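# Place the spacer inside the open cardboard box

## Task

Get the spacer into the open cardboard box so that it stays there by itself, not because a gripper is still holding or propping it. Everything in the scene must settle and stop moving shortly after the work ends. Finish with the gripper released and both arms pulled away from the box and spacer.

## Robot and tools

Robot: two arms, left_arm and right_arm, each with a parallel two-finger gripper and a wrist camera. Despite the names, left_arm sits on the +y side and right_arm on the -y side. Base positions in the scene frame: left_arm (-0.049, +0.315, 0) m, right_arm (-0.019, -0.338, 0) m, both rotated only slightly about z.

Scene frame: origin on the table top midway between the arms, +x out over the table, +z up. Each result has a state line, left_arm: ... | right_arm: ..., giving every gripper's end_effector_position (metres) and end_effector_quat_wxyz in this frame. That position is the point between the finger pads, roughly 1 cm short of the fingertips. The printed position may be slightly wrong, more so when the arm reaches far. Gripper axes: the fingers point along the gripper's +z, and they open and close along its y axis.

execute_actions(actions): actions is a list of up to 15 actions; each action is a table of up to 15 rows, and each row lasts one control step of 1/30 s. A table with fewer than 15 rows repeats its final row for the remaining steps. Every row is one flat list of 14 numbers covering both arms, each in [-1, 1]: left_arm dx, dy, dz, rx, ry, rz, opening, then right_arm in the same order. All 14 are needed even if one arm stays still. dx, dy, dz, rx, ry, rz are an offset, not a pose: they are measured in that gripper's own axes from its measured pose at the start of the action (for the first action of a call, the pose in the latest result of this scene). Each row counts from that same start, not from the row before it. Scale: 1.0 equals 0.6 m for translation or 180 degrees for rotation; rx, ry, rz form a single rotation vector. The opening is absolute, not an offset: +1 fully open (0.094 m), -1 closed. An empty list returns state and images without moving.

move(target, speed, blocking): target is one 14-number row laid out as above, offsets from the pose in this scene's latest result that reported one, in gripper axes, same scale. Each gripper follows a straight path toward its target; both paths finish together, within 0.5 to 10 s, and are cut off at 10 s if longer. Rotation takes the shorter way. The opening is sent when the move begins. speed is the path's top speed in m/s, 0.002 to 0.5, default 0.25; turning is capped at twice that value in rad/s. Paths do not avoid obstacles or the other arm, and the real gripper lags, wanders and can overshoot speed, mainly near a straight arm. Faster moves and targets set deeper beyond a contact press harder. The result adds a move: line with the ending (done, off_target, moving, held, fault), any limits (paced: the sent pose was clipped; held: a check blocked some steps, after which the arm may jump ahead fast), and each gripper's distance from its target. If only one arm is named, the other finished at rest near its target. blocking=false returns after 0.5 s while motion continues; until a result shows the move ended, further moves or execute_actions are refused, so use wait or stop first.

wait(seconds): 0 to 10; the arms keep their last command; a running move continues and the wait ends early if it finishes. stop(): brakes a running move; it needs space, more when fast; the fingers keep moving. zoom_image(camera, region): region [x0, y0, x1, y1] in pixels of that camera's latest full image, origin top-left, at most 504 by 504. Cameras: cam_head_left, cam_head_right, cam_high, cam_low (504x504) and cam_left_wrist, cam_right_wrist (616x616, fisheye). read_manual(section) only returns licence texts. finished_scene(scene) ends the scene irreversibly and reports success; call it only once the spacer rests in the box, released, with arms clear.

Controller behaviour: each control step clips the commanded pose to within 70 mm and 16 degrees of the measured pose, then damped inverse kinematics drives the joints, favouring position over orientation. A distant target may need several actions; after an action the arm only continues to its last clipped pose. Hand target lines show where each gripper is currently being driven. Arms often finish a centimetre or more low, and sending zeros repeatedly can let them sag; to hold an arm, send the correction back to its desired pose in a reply's first call, zeros afterwards, and raise the aim if it still droops. A pose unreachable line means the clearance check altered or blocked that arm's command. Elbows stop just short of straight. Joint ranges (rad): waist -2.618 to 3.054, shoulder 0 to 3.142, elbow 0 to 3.142, wrist pitch -1.571 to 1.571, wrist yaw -1.571 to 1.571, wrist roll -2.094 to 2.094.

Gripping: grip_measured is the measured finger opening on the command scale (the last Joint positions entry gives it in metres), possibly off by about 1 mm per gripper. Away from the ends, fingers go to where grip_measured would equal the command. To hold something, command about 0.03 below grip_measured for a firm grip, less for a lighter one. Pads push roughly 50 to 62 N, less on very thin parts, with a brief spike at first contact. Objects may be tugged or pushed briefly at random.

Hazards: do not drop the spacer, knock anything off the table, slam, hit hard, or push very hard. Keep the arms from colliding or pressing on each other. Watch for MOTOR HOT (from 75 °C); at 90 °C an arm is halted for 10 s, and at 100 °C it goes limp and falls (OVER-TEMPERATURE FAULT). Holding loads heats motors, even while you are thinking, since the robot keeps its last command during that time. Joint torques are noisy and offset, so treat them only as rough hints of load.

Each tool is called after ">>>" in YAML: its name, and indented under it one key for each argument.

## Session

>>> execute_actions:
  actions: []

Scene clock: 0.00 s.
left_arm: end_effector_position=(+0.6199, +0.4489, +0.2739) grip_measured=+1.000 end_effector_quat_wxyz=(-0.549, +0.686, -0.293, +0.377) | right_arm: end_effector_position=(+0.3409, -0.3848, +0.1946) grip_measured=+1.000 end_effector_quat_wxyz=(+0.128, -0.112, +0.846, -0.505)
Joint positions: left_arm=[ 0.159  2.315  2.036  0.151 -0.49  -1.829  0.094] | right_arm=[ 0.375  1.721  1.345 -1.076  1.093 -0.018  0.094]
Joint velocities: left_arm=[-0.007 -0.012 -0.007 -0.051 -0.007 -0.007  0.   ] | right_arm=[ 0.007 -0.017  0.007 -0.081  0.022 -0.095  0.   ]
Joint torques (N m, as the arm reports them, + toward a larger angle): no reading
Motor temperatures (°C, as the motors report them): left_arm=[21 21 20 20 21 20] | right_arm=[19 22 21 21 19 20]
Hand target (left_arm): +0.617, +0.449, +0.292; -0.557, +0.678, -0.286, +0.385
Hand target (right_arm): +0.343, -0.386, +0.203; +0.141, -0.101, +0.843, -0.509

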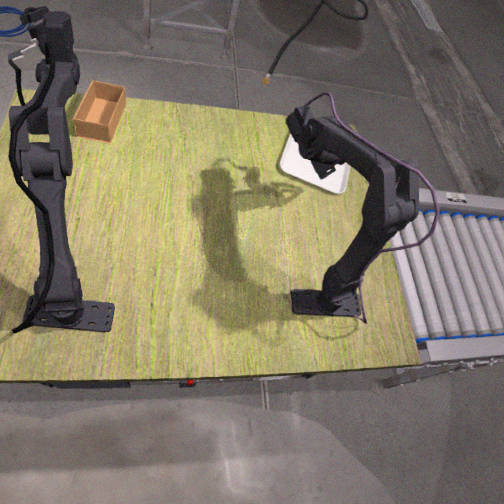

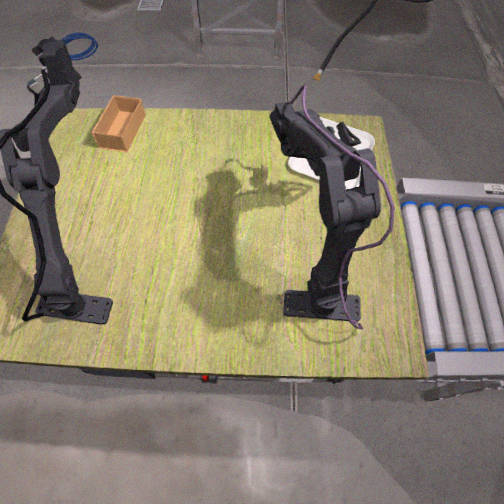

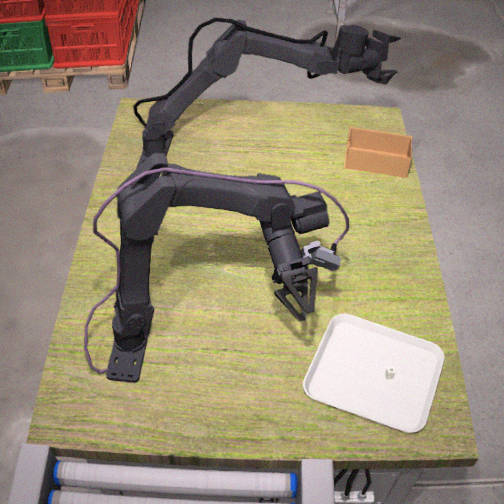

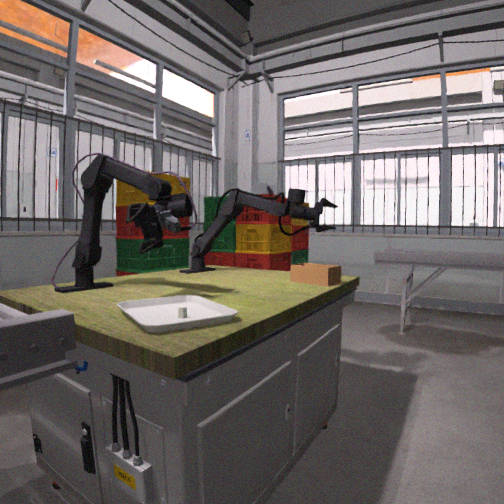

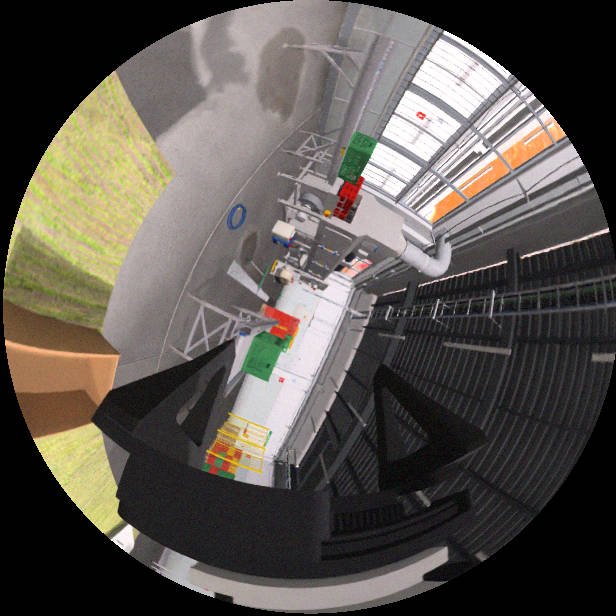

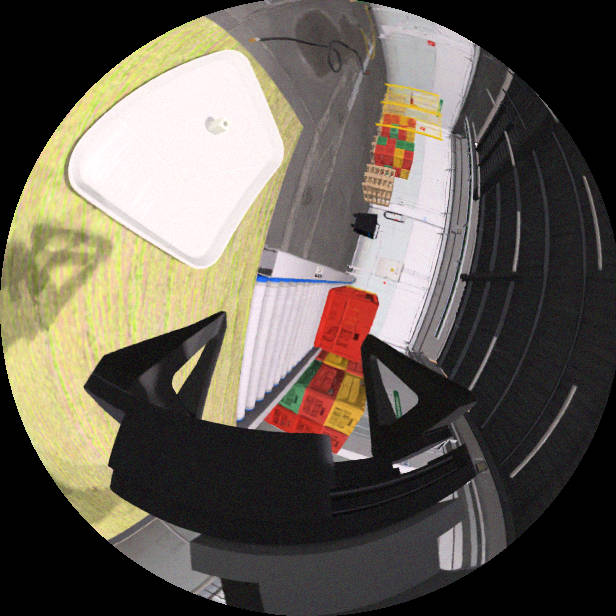

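>>> move:
  target: [0,0,0,0,0,0,1, -0.283,0.103,0.139,-0.35,0,0,1]
  speed: 0.3

Scene clock: 20.47 s.
left_arm: end_effector_position=(+0.6199, +0.4489, +0.2739) grip_measured=+1.000 end_effector_quat_wxyz=(-0.549, +0.686, -0.293, +0.377) | right_arm: end_effector_position=(+0.5204, -0.3712, +0.1098) grip_measured=+1.000 end_effector_quat_wxyz=(+0.123, -0.162, +0.979, -0.011)
Joint positions: left_arm=[ 0.159  2.315  2.036  0.151 -0.49  -1.829  0.094] | right_arm=[-0.019  2.651  2.853 -1.529 -0.037 -0.4    0.094]
Joint velocities: left_arm=[ 0.017 -0.017 -0.002  0.007 -0.037 -0.037  0.   ] | right_arm=[ 0.002  0.002  0.007 -0.051 -0.037  0.022  0.   ]
Joint torques (N m, as the arm reports them, + toward a larger angle): left_arm=[  0.07 -15.07   6.77   1.5   -0.05   0.  ] | right_arm=[ -0.56 -15.24   8.5    0.99  -0.13  -0.06]
Motor temperatures (°C, as the motors report them): left_arm=[21 32 23 24 21 20] | right_arm=[20 26 24 21 19 20]
Hand target (left_arm): +0.620, +0.449, +0.274; -0.549, +0.686, -0.293, +0.377
Hand target (right_arm): +0.523, -0.372, +0.119; +0.136, -0.162, +0.977, -0.007
Off the commanded pose (left_arm): 0.000 m, 0 deg.
Off the commanded pose (right_arm): 0.011 m, 9 deg.
elbow stopped short (right arm): the move would have taken joint 3 (elbow) straighter than the controller allows; a more bent joint 3 avoids this.
move: off_target (right_arm)
camera_calibration (this result's frames):
cam_right_wrist: T_world_to_cam=[[0.498035, -0.847806, 0.182168, -0.605352], [-0.839767, -0.41916, 0.345103, 0.266086], [-0.216223, -0.324852, -0.920716, 0.200371], [0, 0, 0, 1]] pos_world=[0.568262, -0.336598, 0.202934]

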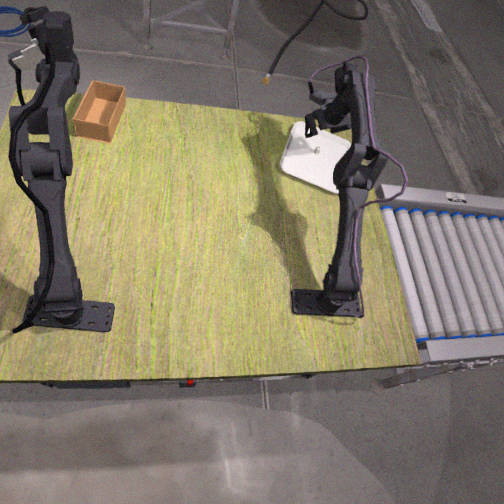

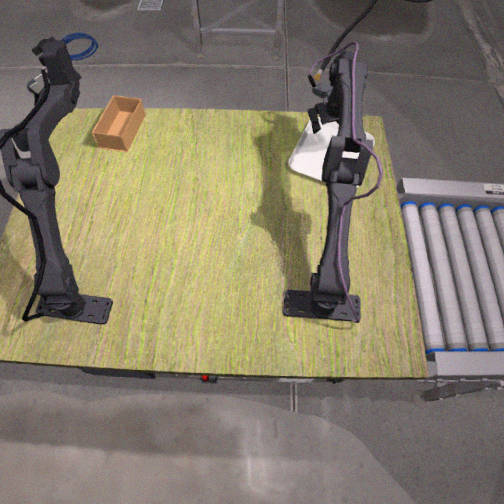

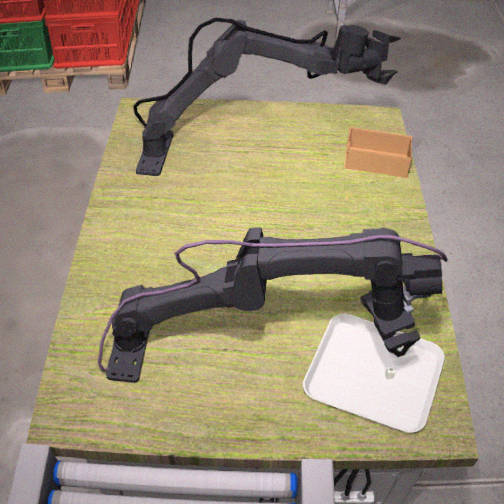

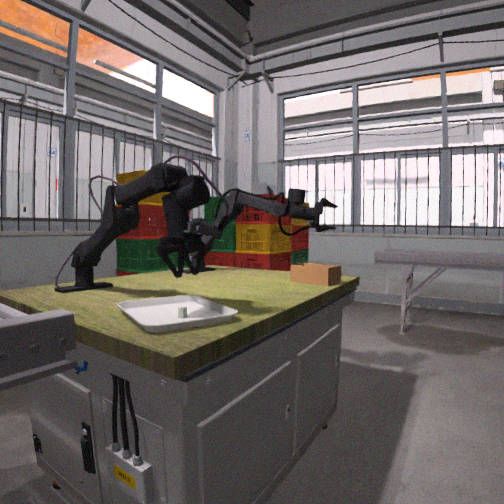

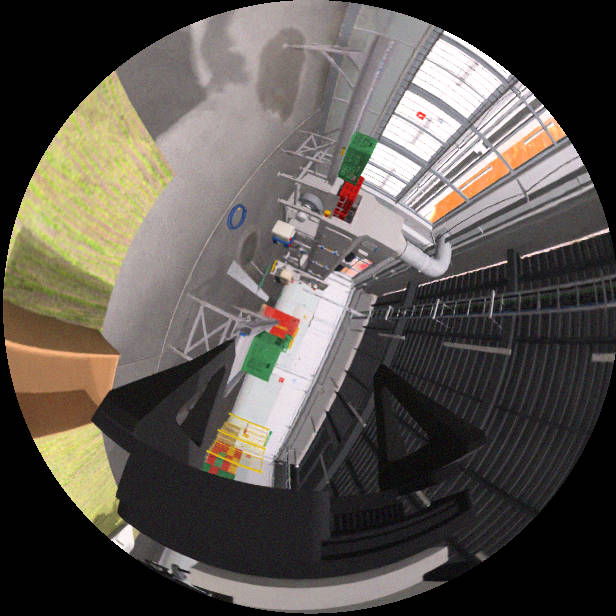

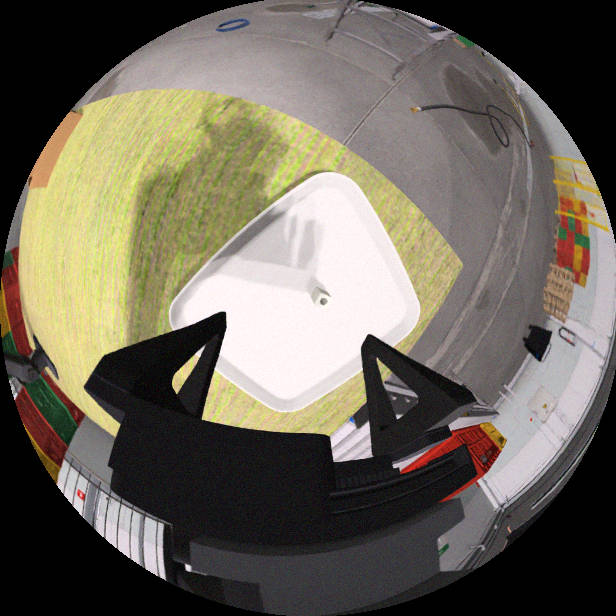

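>>> move:
  target: [0,0,0,0,0,0,1, 0.010,-0.055,0.104,0,-0.14,0,1]
  speed: 0.15

Scene clock: 33.00 s.
left_arm: end_effector_position=(+0.6199, +0.4489, +0.2739) grip_measured=+1.000 end_effector_quat_wxyz=(-0.549, +0.686, -0.293, +0.377) | right_arm: end_effector_position=(+0.5384, -0.4008, +0.0328) grip_measured=+1.000 end_effector_quat_wxyz=(+0.313, -0.161, +0.936, +0.024)
Joint positions: left_arm=[ 0.159  2.315  2.036  0.151 -0.49  -1.829  0.094] | right_arm=[-0.138  2.26   1.663 -0.382 -0.258 -0.457  0.094]
Joint velocities: left_arm=[ 0.007  0.012 -0.007 -0.037 -0.081  0.007  0.   ] | right_arm=[-0.007  0.002 -0.002 -0.022  0.007  0.11   0.   ]
Joint torques (N m, as the arm reports them, + toward a larger angle): left_arm=[ -0.11 -14.92   6.76   1.5   -0.09   0.03] | right_arm=[ -0.8  -15.82   6.94   1.72  -0.24   0.  ]
Motor temperatures (°C, as the motors report them): left_arm=[21 33 23 25 21 20] | right_arm=[20 31 24 22 19 20]
Hand target (left_arm): +0.620, +0.449, +0.274; -0.549, +0.686, -0.293, +0.377
Hand target (right_arm): +0.542, -0.404, +0.050; +0.334, -0.161, +0.929, +0.023
Off the commanded pose (left_arm): 0.000 m, 0 deg.
Off the commanded pose (right_arm): 0.017 m, 2 deg.
move: off_target (right_arm)
camera_calibration (this result's frames):
cam_right_wrist: T_world_to_cam=[[0.436728, -0.865137, 0.246591, -0.601409], [-0.887164, -0.459607, -0.0412555, 0.317374], [0.149027, -0.20075, -0.968241, -0.0215703], [0, 0, 0, 1]] pos_world=[0.547429, -0.378764, 0.14051]

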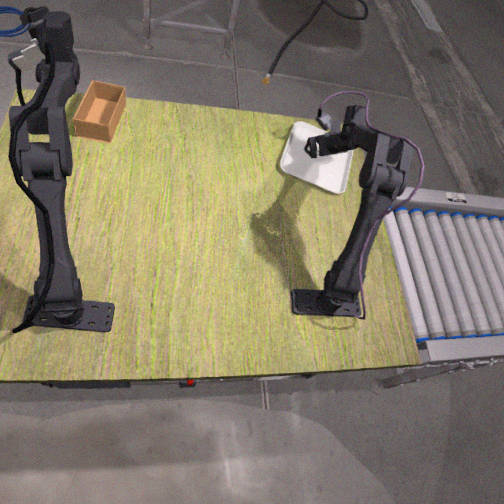

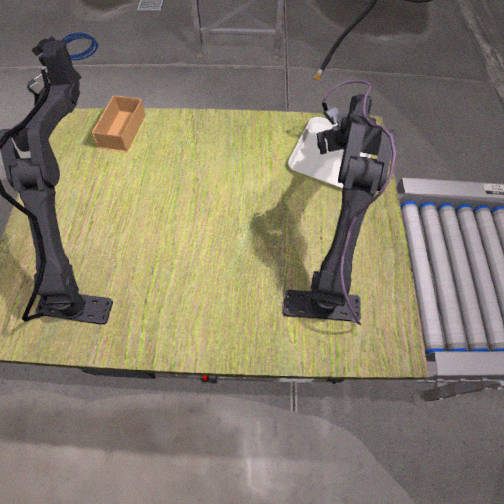

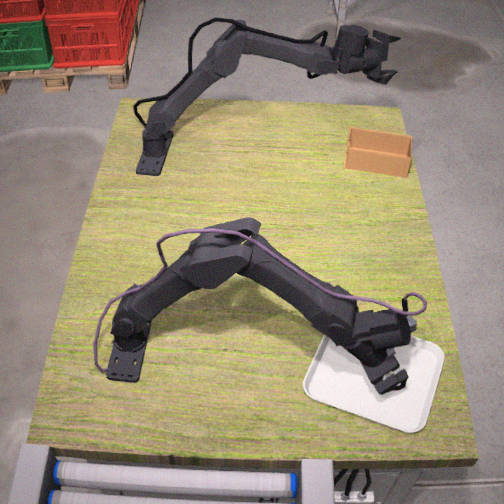

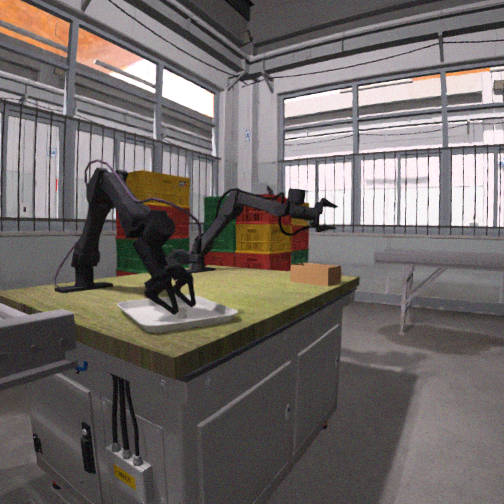

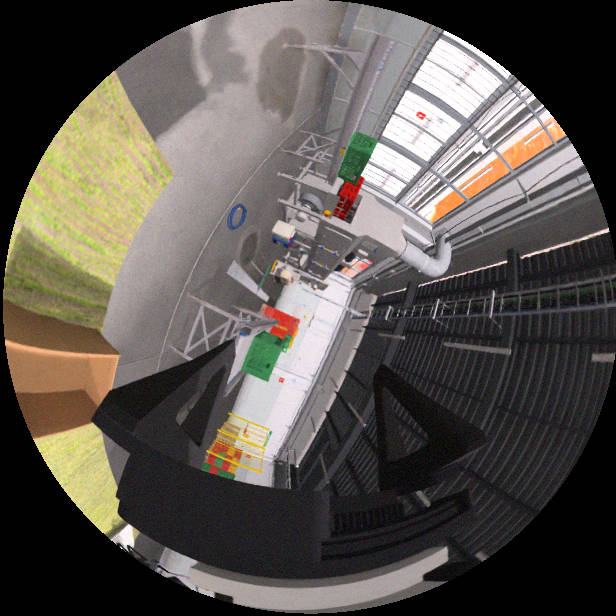

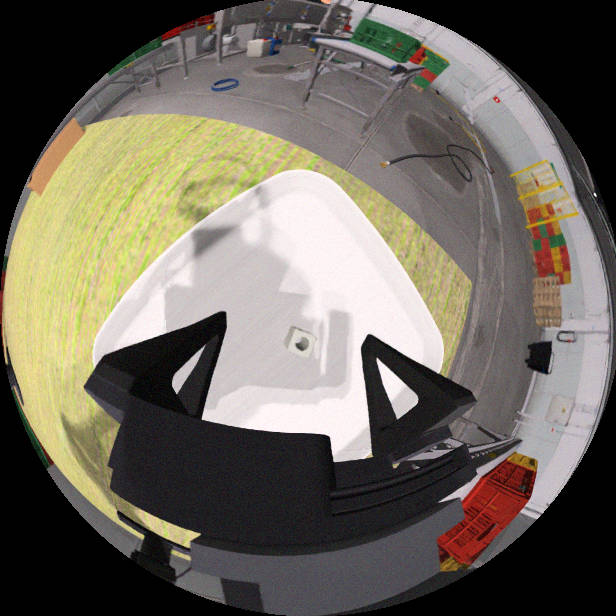

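>>> move:
  target: [0,0,0,0,0,0,1, 0,0,-0.02,0,0,0,-0.8]
  speed: 0.05

Scene clock: 35.53 s.
left_arm: end_effector_position=(+0.6199, +0.4489, +0.2739) grip_measured=+1.000 end_effector_quat_wxyz=(-0.549, +0.686, -0.293, +0.377) | right_arm: end_effector_position=(+0.5353, -0.4002, +0.0323) grip_measured=-0.723 end_effector_quat_wxyz=(+0.310, -0.161, +0.937, +0.025)
Joint positions: left_arm=[ 0.159  2.315  2.036  0.151 -0.49  -1.829  0.094] | right_arm=[-0.138  2.253  1.652 -0.386 -0.258 -0.458  0.013]
Joint velocities: left_arm=[-0.017  0.012  0.002 -0.051  0.007  0.051  0.   ] | right_arm=[-0.012  0.002 -0.007  0.037  0.051 -0.022  0.   ]
Joint torques (N m, as the arm reports them, + toward a larger angle): left_arm=[  0.01 -14.87   6.89   1.49  -0.06   0.01] | right_arm=[ -0.63 -15.7    6.36   1.45  -0.14  -0.05]
Motor temperatures (°C, as the motors report them): left_arm=[21 33 23 25 21 20] | right_arm=[20 32 24 22 19 20]
Hand target (left_arm): +0.620, +0.449, +0.274; -0.549, +0.686, -0.293, +0.377
Hand target (right_arm): +0.532, -0.403, +0.042; +0.313, -0.160, +0.936, +0.024
Off the commanded pose (left_arm): 0.000 m, 0 deg.
Off the commanded pose (right_arm): 0.011 m, 0 deg.
move: off_target (right_arm)
camera_calibration (this result's frames):
cam_right_wrist: T_world_to_cam=[[0.439385, -0.864711, 0.243344, -0.600534], [-0.88685, -0.460678, -0.0356888, 0.314098], [0.142964, -0.200128, -0.969283, -0.0179609], [0, 0, 0, 1]] pos_world=[0.544991, -0.378185, 0.139937]

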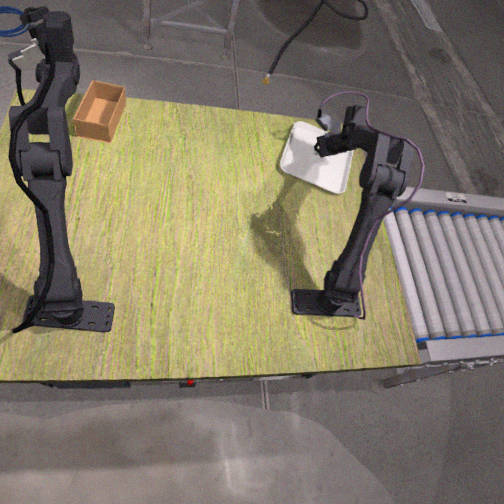

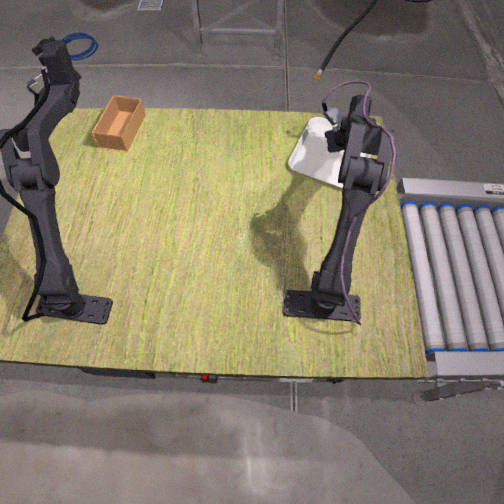

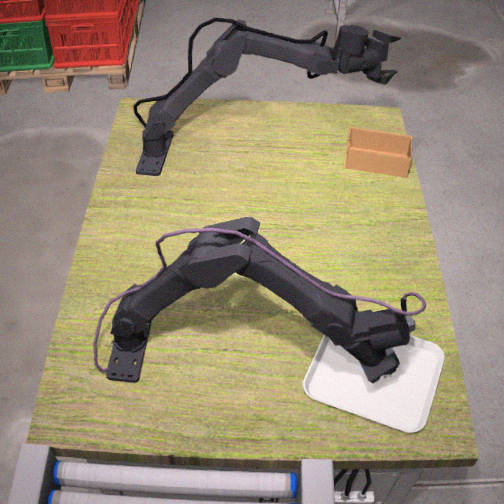

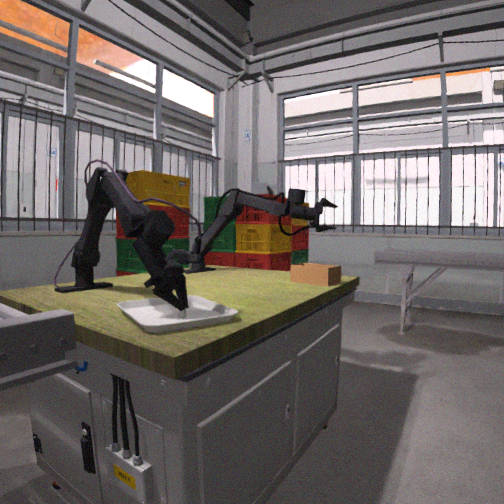

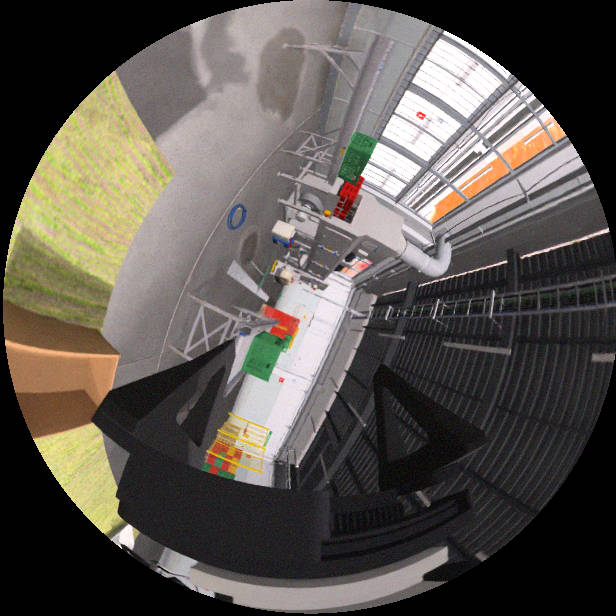

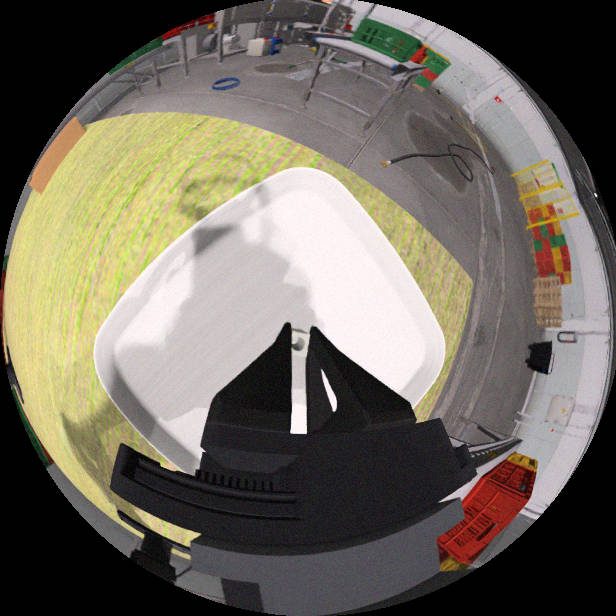

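>>> move:
  target: [0,0,0,0,0,0,1, -0.07,-0.006,-0.095,0,0,0,-0.8]
  speed: 0.15

Scene clock: 43.53 s.
left_arm: end_effector_position=(+0.6199, +0.4489, +0.2739) grip_measured=+1.000 end_effector_quat_wxyz=(-0.549, +0.686, -0.293, +0.377) | right_arm: end_effector_position=(+0.5310, -0.3997, +0.0878) grip_measured=-0.723 end_effector_quat_wxyz=(+0.296, -0.160, +0.941, +0.029)
Joint positions: left_arm=[ 0.159  2.315  2.036  0.151 -0.49  -1.829  0.094] | right_arm=[-0.138  2.198  1.806 -0.625 -0.256 -0.458  0.013]
Joint velocities: left_arm=[ 0.002  0.012 -0.002  0.007 -0.066  0.037  0.   ] | right_arm=[ 0.022 -0.012 -0.017 -0.051  0.007  0.007 -0.   ]
Joint torques (N m, as the arm reports them, + toward a larger angle): left_arm=[ -0.06 -15.05   6.69   1.47  -0.07   0.05] | right_arm=[ -0.07 -14.49   8.93   1.51  -0.12   0.01]
Motor temperatures (°C, as the motors report them): left_arm=[21 34 23 26 21 20] | right_arm=[20 34 24 22 19 20]
Hand target (left_arm): +0.620, +0.449, +0.274; -0.549, +0.686, -0.293, +0.377
Hand target (right_arm): +0.535, -0.400, +0.103; +0.310, -0.161, +0.937, +0.025
Off the commanded pose (left_arm): 0.000 m, 0 deg.
Off the commanded pose (right_arm): 0.016 m, 2 deg.
move: off_target (right_arm)
camera_calibration (this result's frames):
cam_right_wrist: T_world_to_cam=[[0.445781, -0.866035, 0.226412, -0.614145], [-0.887978, -0.45977, -0.0103012, 0.311142], [0.113019, -0.196457, -0.973977, 0.0543032], [0, 0, 0, 1]] pos_world=[0.543925, -0.378149, 0.195145]

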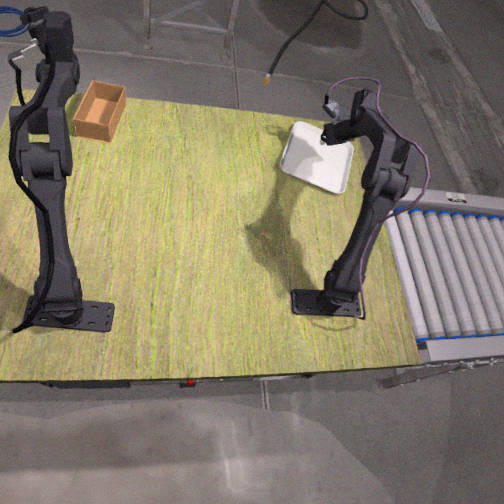

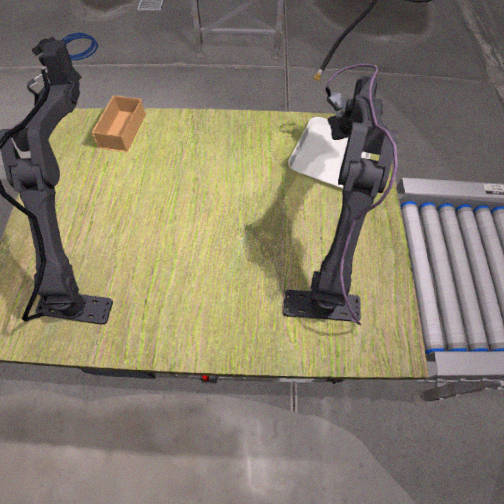

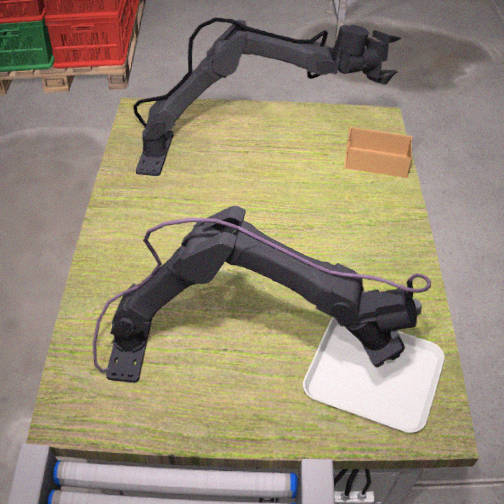

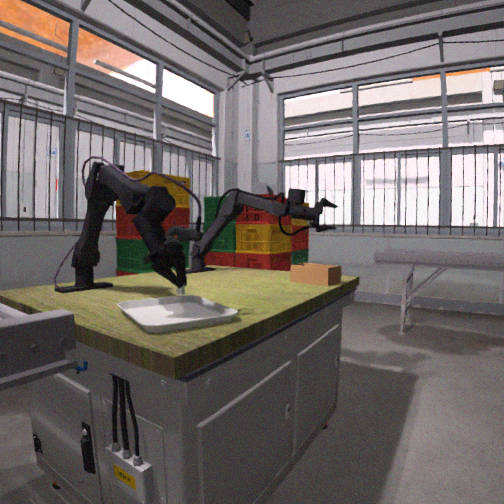

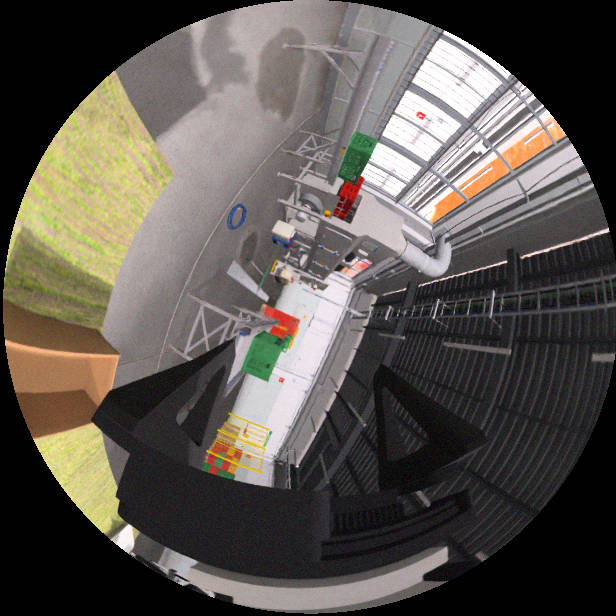

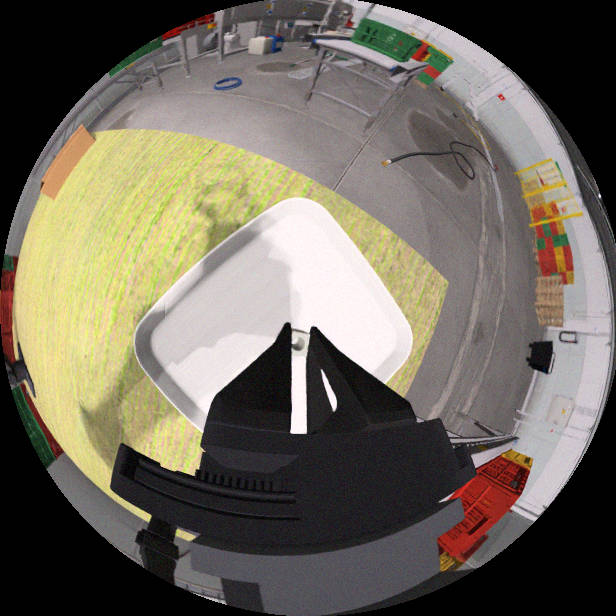

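>>> move:
  target: [0.201,0.2285,-0.531,-0.39,0,0,1, -0.032,0.7325,-0.018,-0.131,-0.012,-0.179,-0.8]
  speed: 0.3

Scene clock: 59.60 s.
left_arm: end_effector_position=(+0.4221, +0.1441, +0.1922) grip_measured=+1.000 end_effector_quat_wxyz=(-0.027, +0.757, -0.630, +0.170) | right_arm: end_effector_position=(+0.3974, +0.0194, +0.0821) grip_measured=-0.723 end_effector_quat_wxyz=(+0.262, -0.473, +0.830, +0.134)
Joint positions: left_arm=[-0.238  2.267  2.457 -1.422  0.072 -2.09   0.094] | right_arm=[ 0.702  2.166  1.733 -0.568 -0.193 -0.335  0.013]
Joint velocities: left_arm=[ 0.007  0.032  0.1   -0.11   0.007 -0.022  0.   ] | right_arm=[ 0.002 -0.002  0.002  0.022  0.022  0.007 -0.   ]
Joint torques (N m, as the arm reports them, + toward a larger angle): left_arm=[  0.78 -13.1    7.37   0.49   0.02   0.  ] | right_arm=[ -0.18 -12.73   9.71   1.54  -0.09   0.04]
Motor temperatures (°C, as the motors report them): left_arm=[21 35 24 26 21 20] | right_arm=[20 35 25 23 19 20]
Hand target (left_arm): +0.422, +0.149, +0.199; -0.026, +0.761, -0.625, +0.171
Hand target (right_arm): +0.404, +0.022, +0.092; +0.273, -0.469, +0.829, +0.136
Off the commanded pose (left_arm): 0.010 m, 25 deg; orientation clipped at the last step of the last action.
Off the commanded pose (right_arm): 0.009 m, 1 deg.
joint sent to its limit (left arm) — the command would take joint 6 (wrist roll) past its lower limit, so that joint was sent only as far as its limit.
move: off_target (left_arm); limits=paced
camera_calibration (this result's frames):
cam_left_wrist: T_world_to_cam=[[0.898308, 0.395842, 0.190659, -0.470296], [0.165246, -0.706469, 0.688183, -0.0613576], [0.407107, -0.586695, -0.700038, 0.146995], [0, 0, 0, 1]] pos_world=[0.372767, 0.229057, 0.234794]
cam_right_wrist: T_world_to_cam=[[0.904118, -0.371407, 0.211251, -0.380868], [-0.378633, -0.925523, -0.00671026, 0.191556], [0.19801, -0.0739197, -0.977409, 0.110295], [0, 0, 0, 1]] pos_world=[0.395039, 0.0439849, 0.189548]

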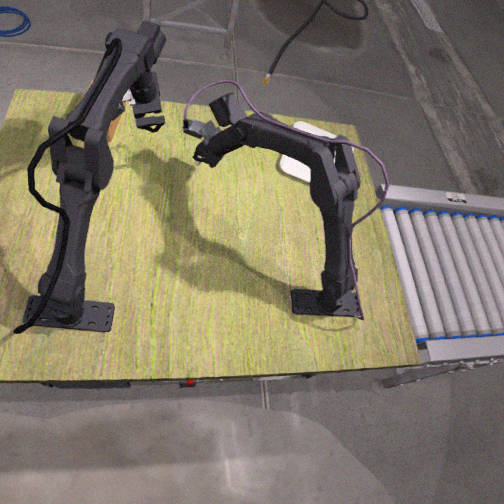

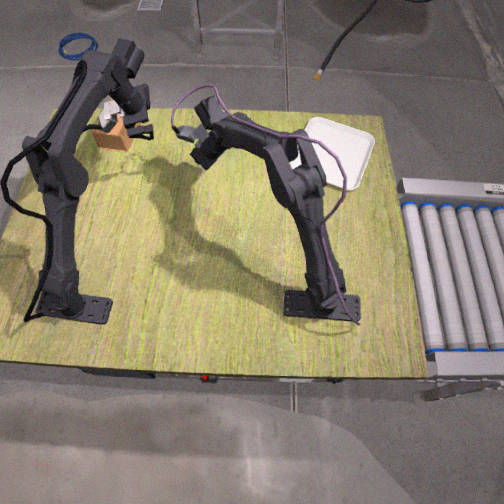

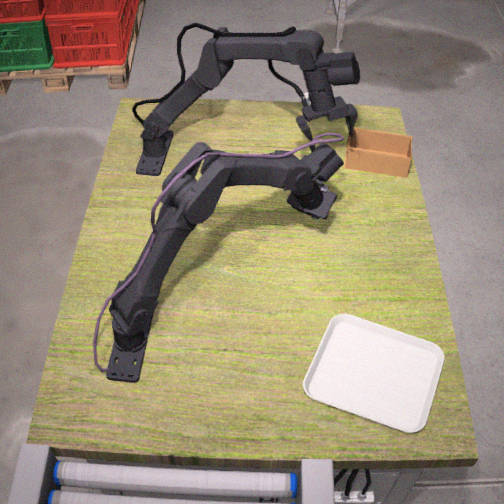

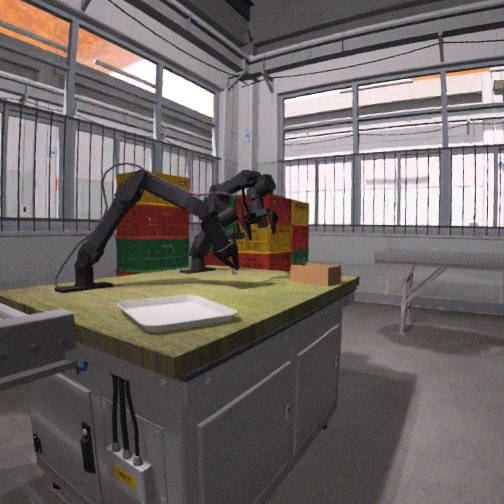

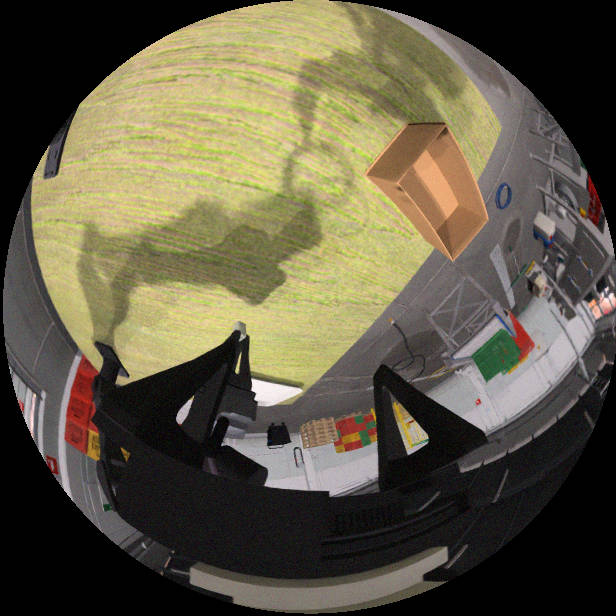

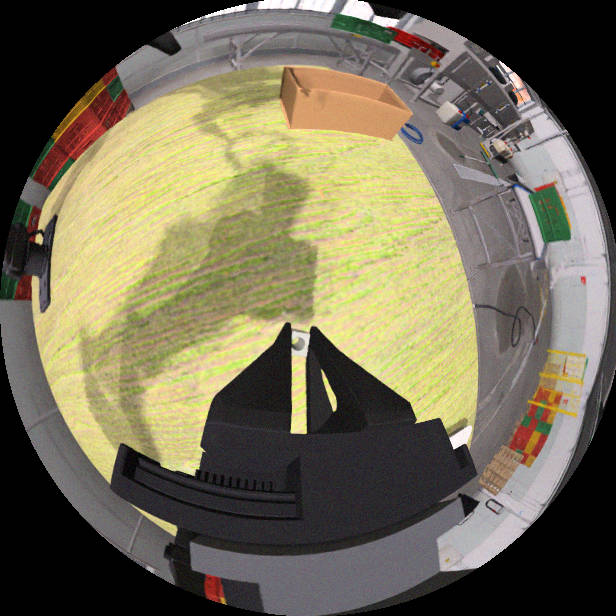

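>>> move:
  target: [0,0,-0.012,0,0,0.6,1, 0.04,0.002,0.06,0,0,0,-0.8]
  speed: 0.15

Scene clock: 72.40 s.
left_arm: end_effector_position=(+0.4174, +0.1455, +0.1906) grip_measured=+1.000 end_effector_quat_wxyz=(+0.142, +0.058, +0.985, -0.077) | right_arm: end_effector_position=(+0.3990, +0.0205, +0.0444) grip_measured=-0.723 end_effector_quat_wxyz=(+0.264, -0.473, +0.830, +0.134)
Joint positions: left_arm=[-0.238  2.27   2.462 -1.447  0.074 -0.219  0.094] | right_arm=[ 0.702  2.21   1.648 -0.435 -0.193 -0.335  0.013]
Joint velocities: left_arm=[ 0.007 -0.017 -0.017 -0.007 -0.037  0.022  0.   ] | right_arm=[-0.022  0.002  0.002  0.007 -0.037  0.037  0.   ]
Joint torques (N m, as the arm reports them, + toward a larger angle): left_arm=[  0.   -12.88   7.45   0.51   0.04   0.07] | right_arm=[  0.12 -12.62   6.13   1.72  -0.08   0.01]
Motor temperatures (°C, as the motors report them): left_arm=[21 34 24 24 21 20] | right_arm=[20 35 25 24 19 20]
Hand target (left_arm): +0.420, +0.145, +0.199; +0.154, +0.065, +0.983, -0.078
Hand target (right_arm): +0.398, +0.020, +0.039; +0.262, -0.473, +0.830, +0.134
Off the commanded pose (left_arm): 0.009 m, 2 deg.
Off the commanded pose (right_arm): 0.006 m, 0 deg.
move: done
camera_calibration (this result's frames):
cam_left_wrist: T_world_to_cam=[[0.0665363, -0.981353, 0.180332, 0.0831874], [-0.972981, -0.0237667, 0.22966, 0.404687], [-0.221092, -0.19074, -0.956419, 0.40203], [0, 0, 0, 1]] pos_world=[0.477103, 0.167937, 0.276567]
cam_right_wrist: T_world_to_cam=[[0.903418, -0.371977, 0.213235, -0.37369], [-0.378799, -0.92543, -0.00949407, 0.193056], [0.200866, -0.0721962, -0.976955, 0.072041], [0, 0, 0, 1]] pos_world=[0.396257, 0.0448567, 0.151898]

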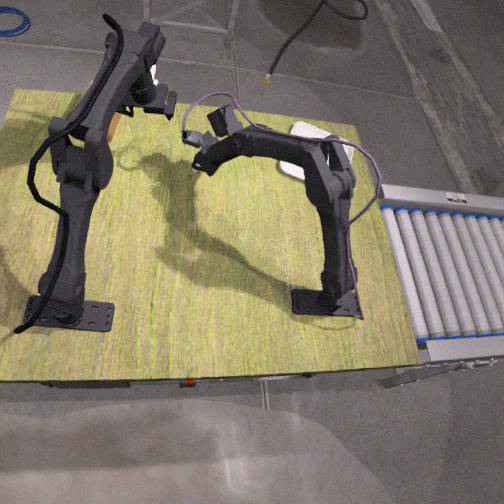

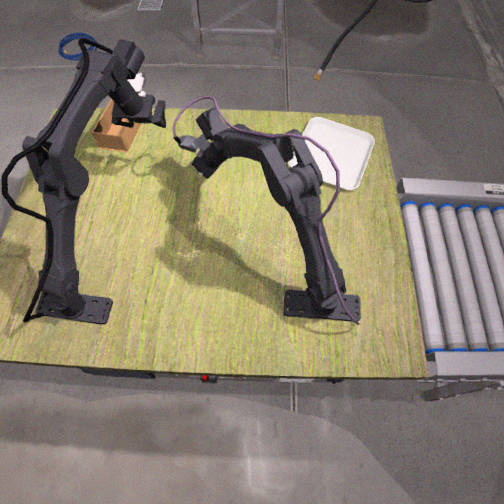

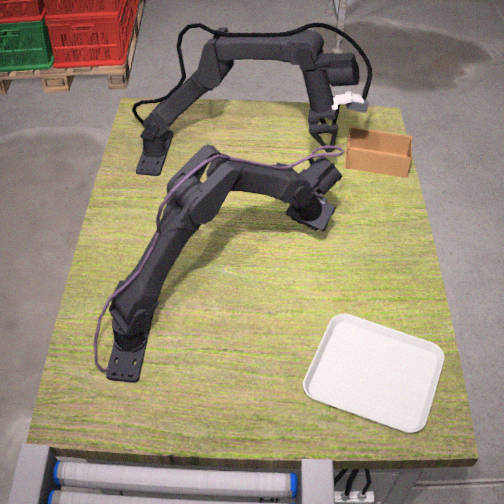

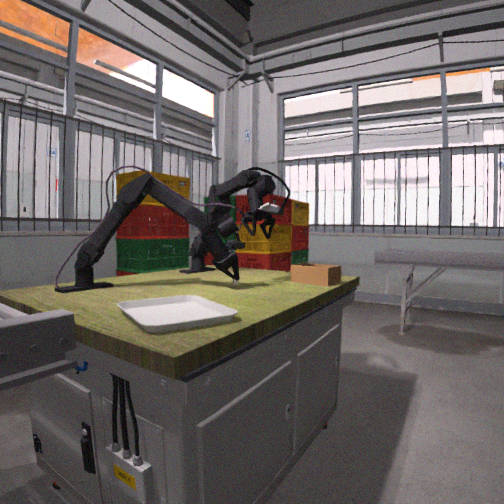

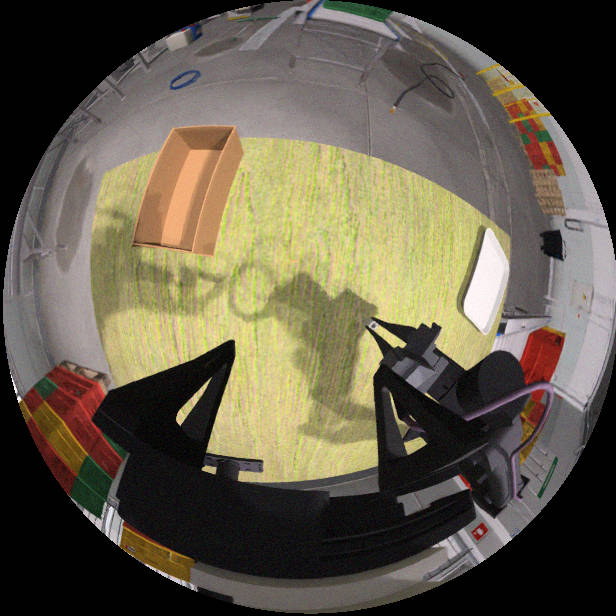

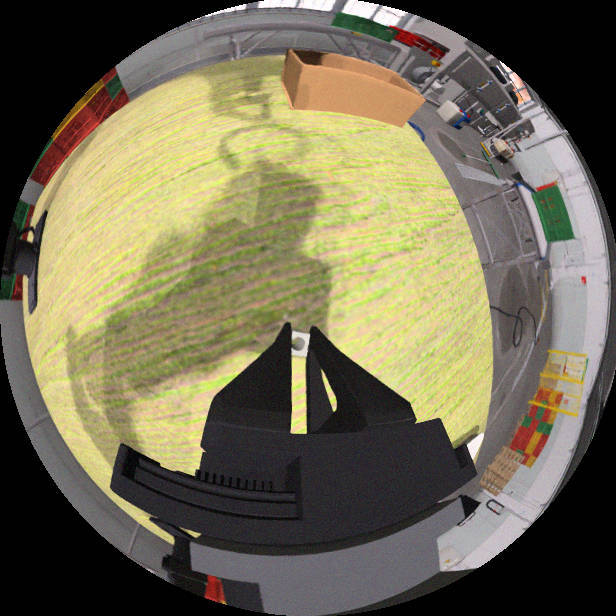

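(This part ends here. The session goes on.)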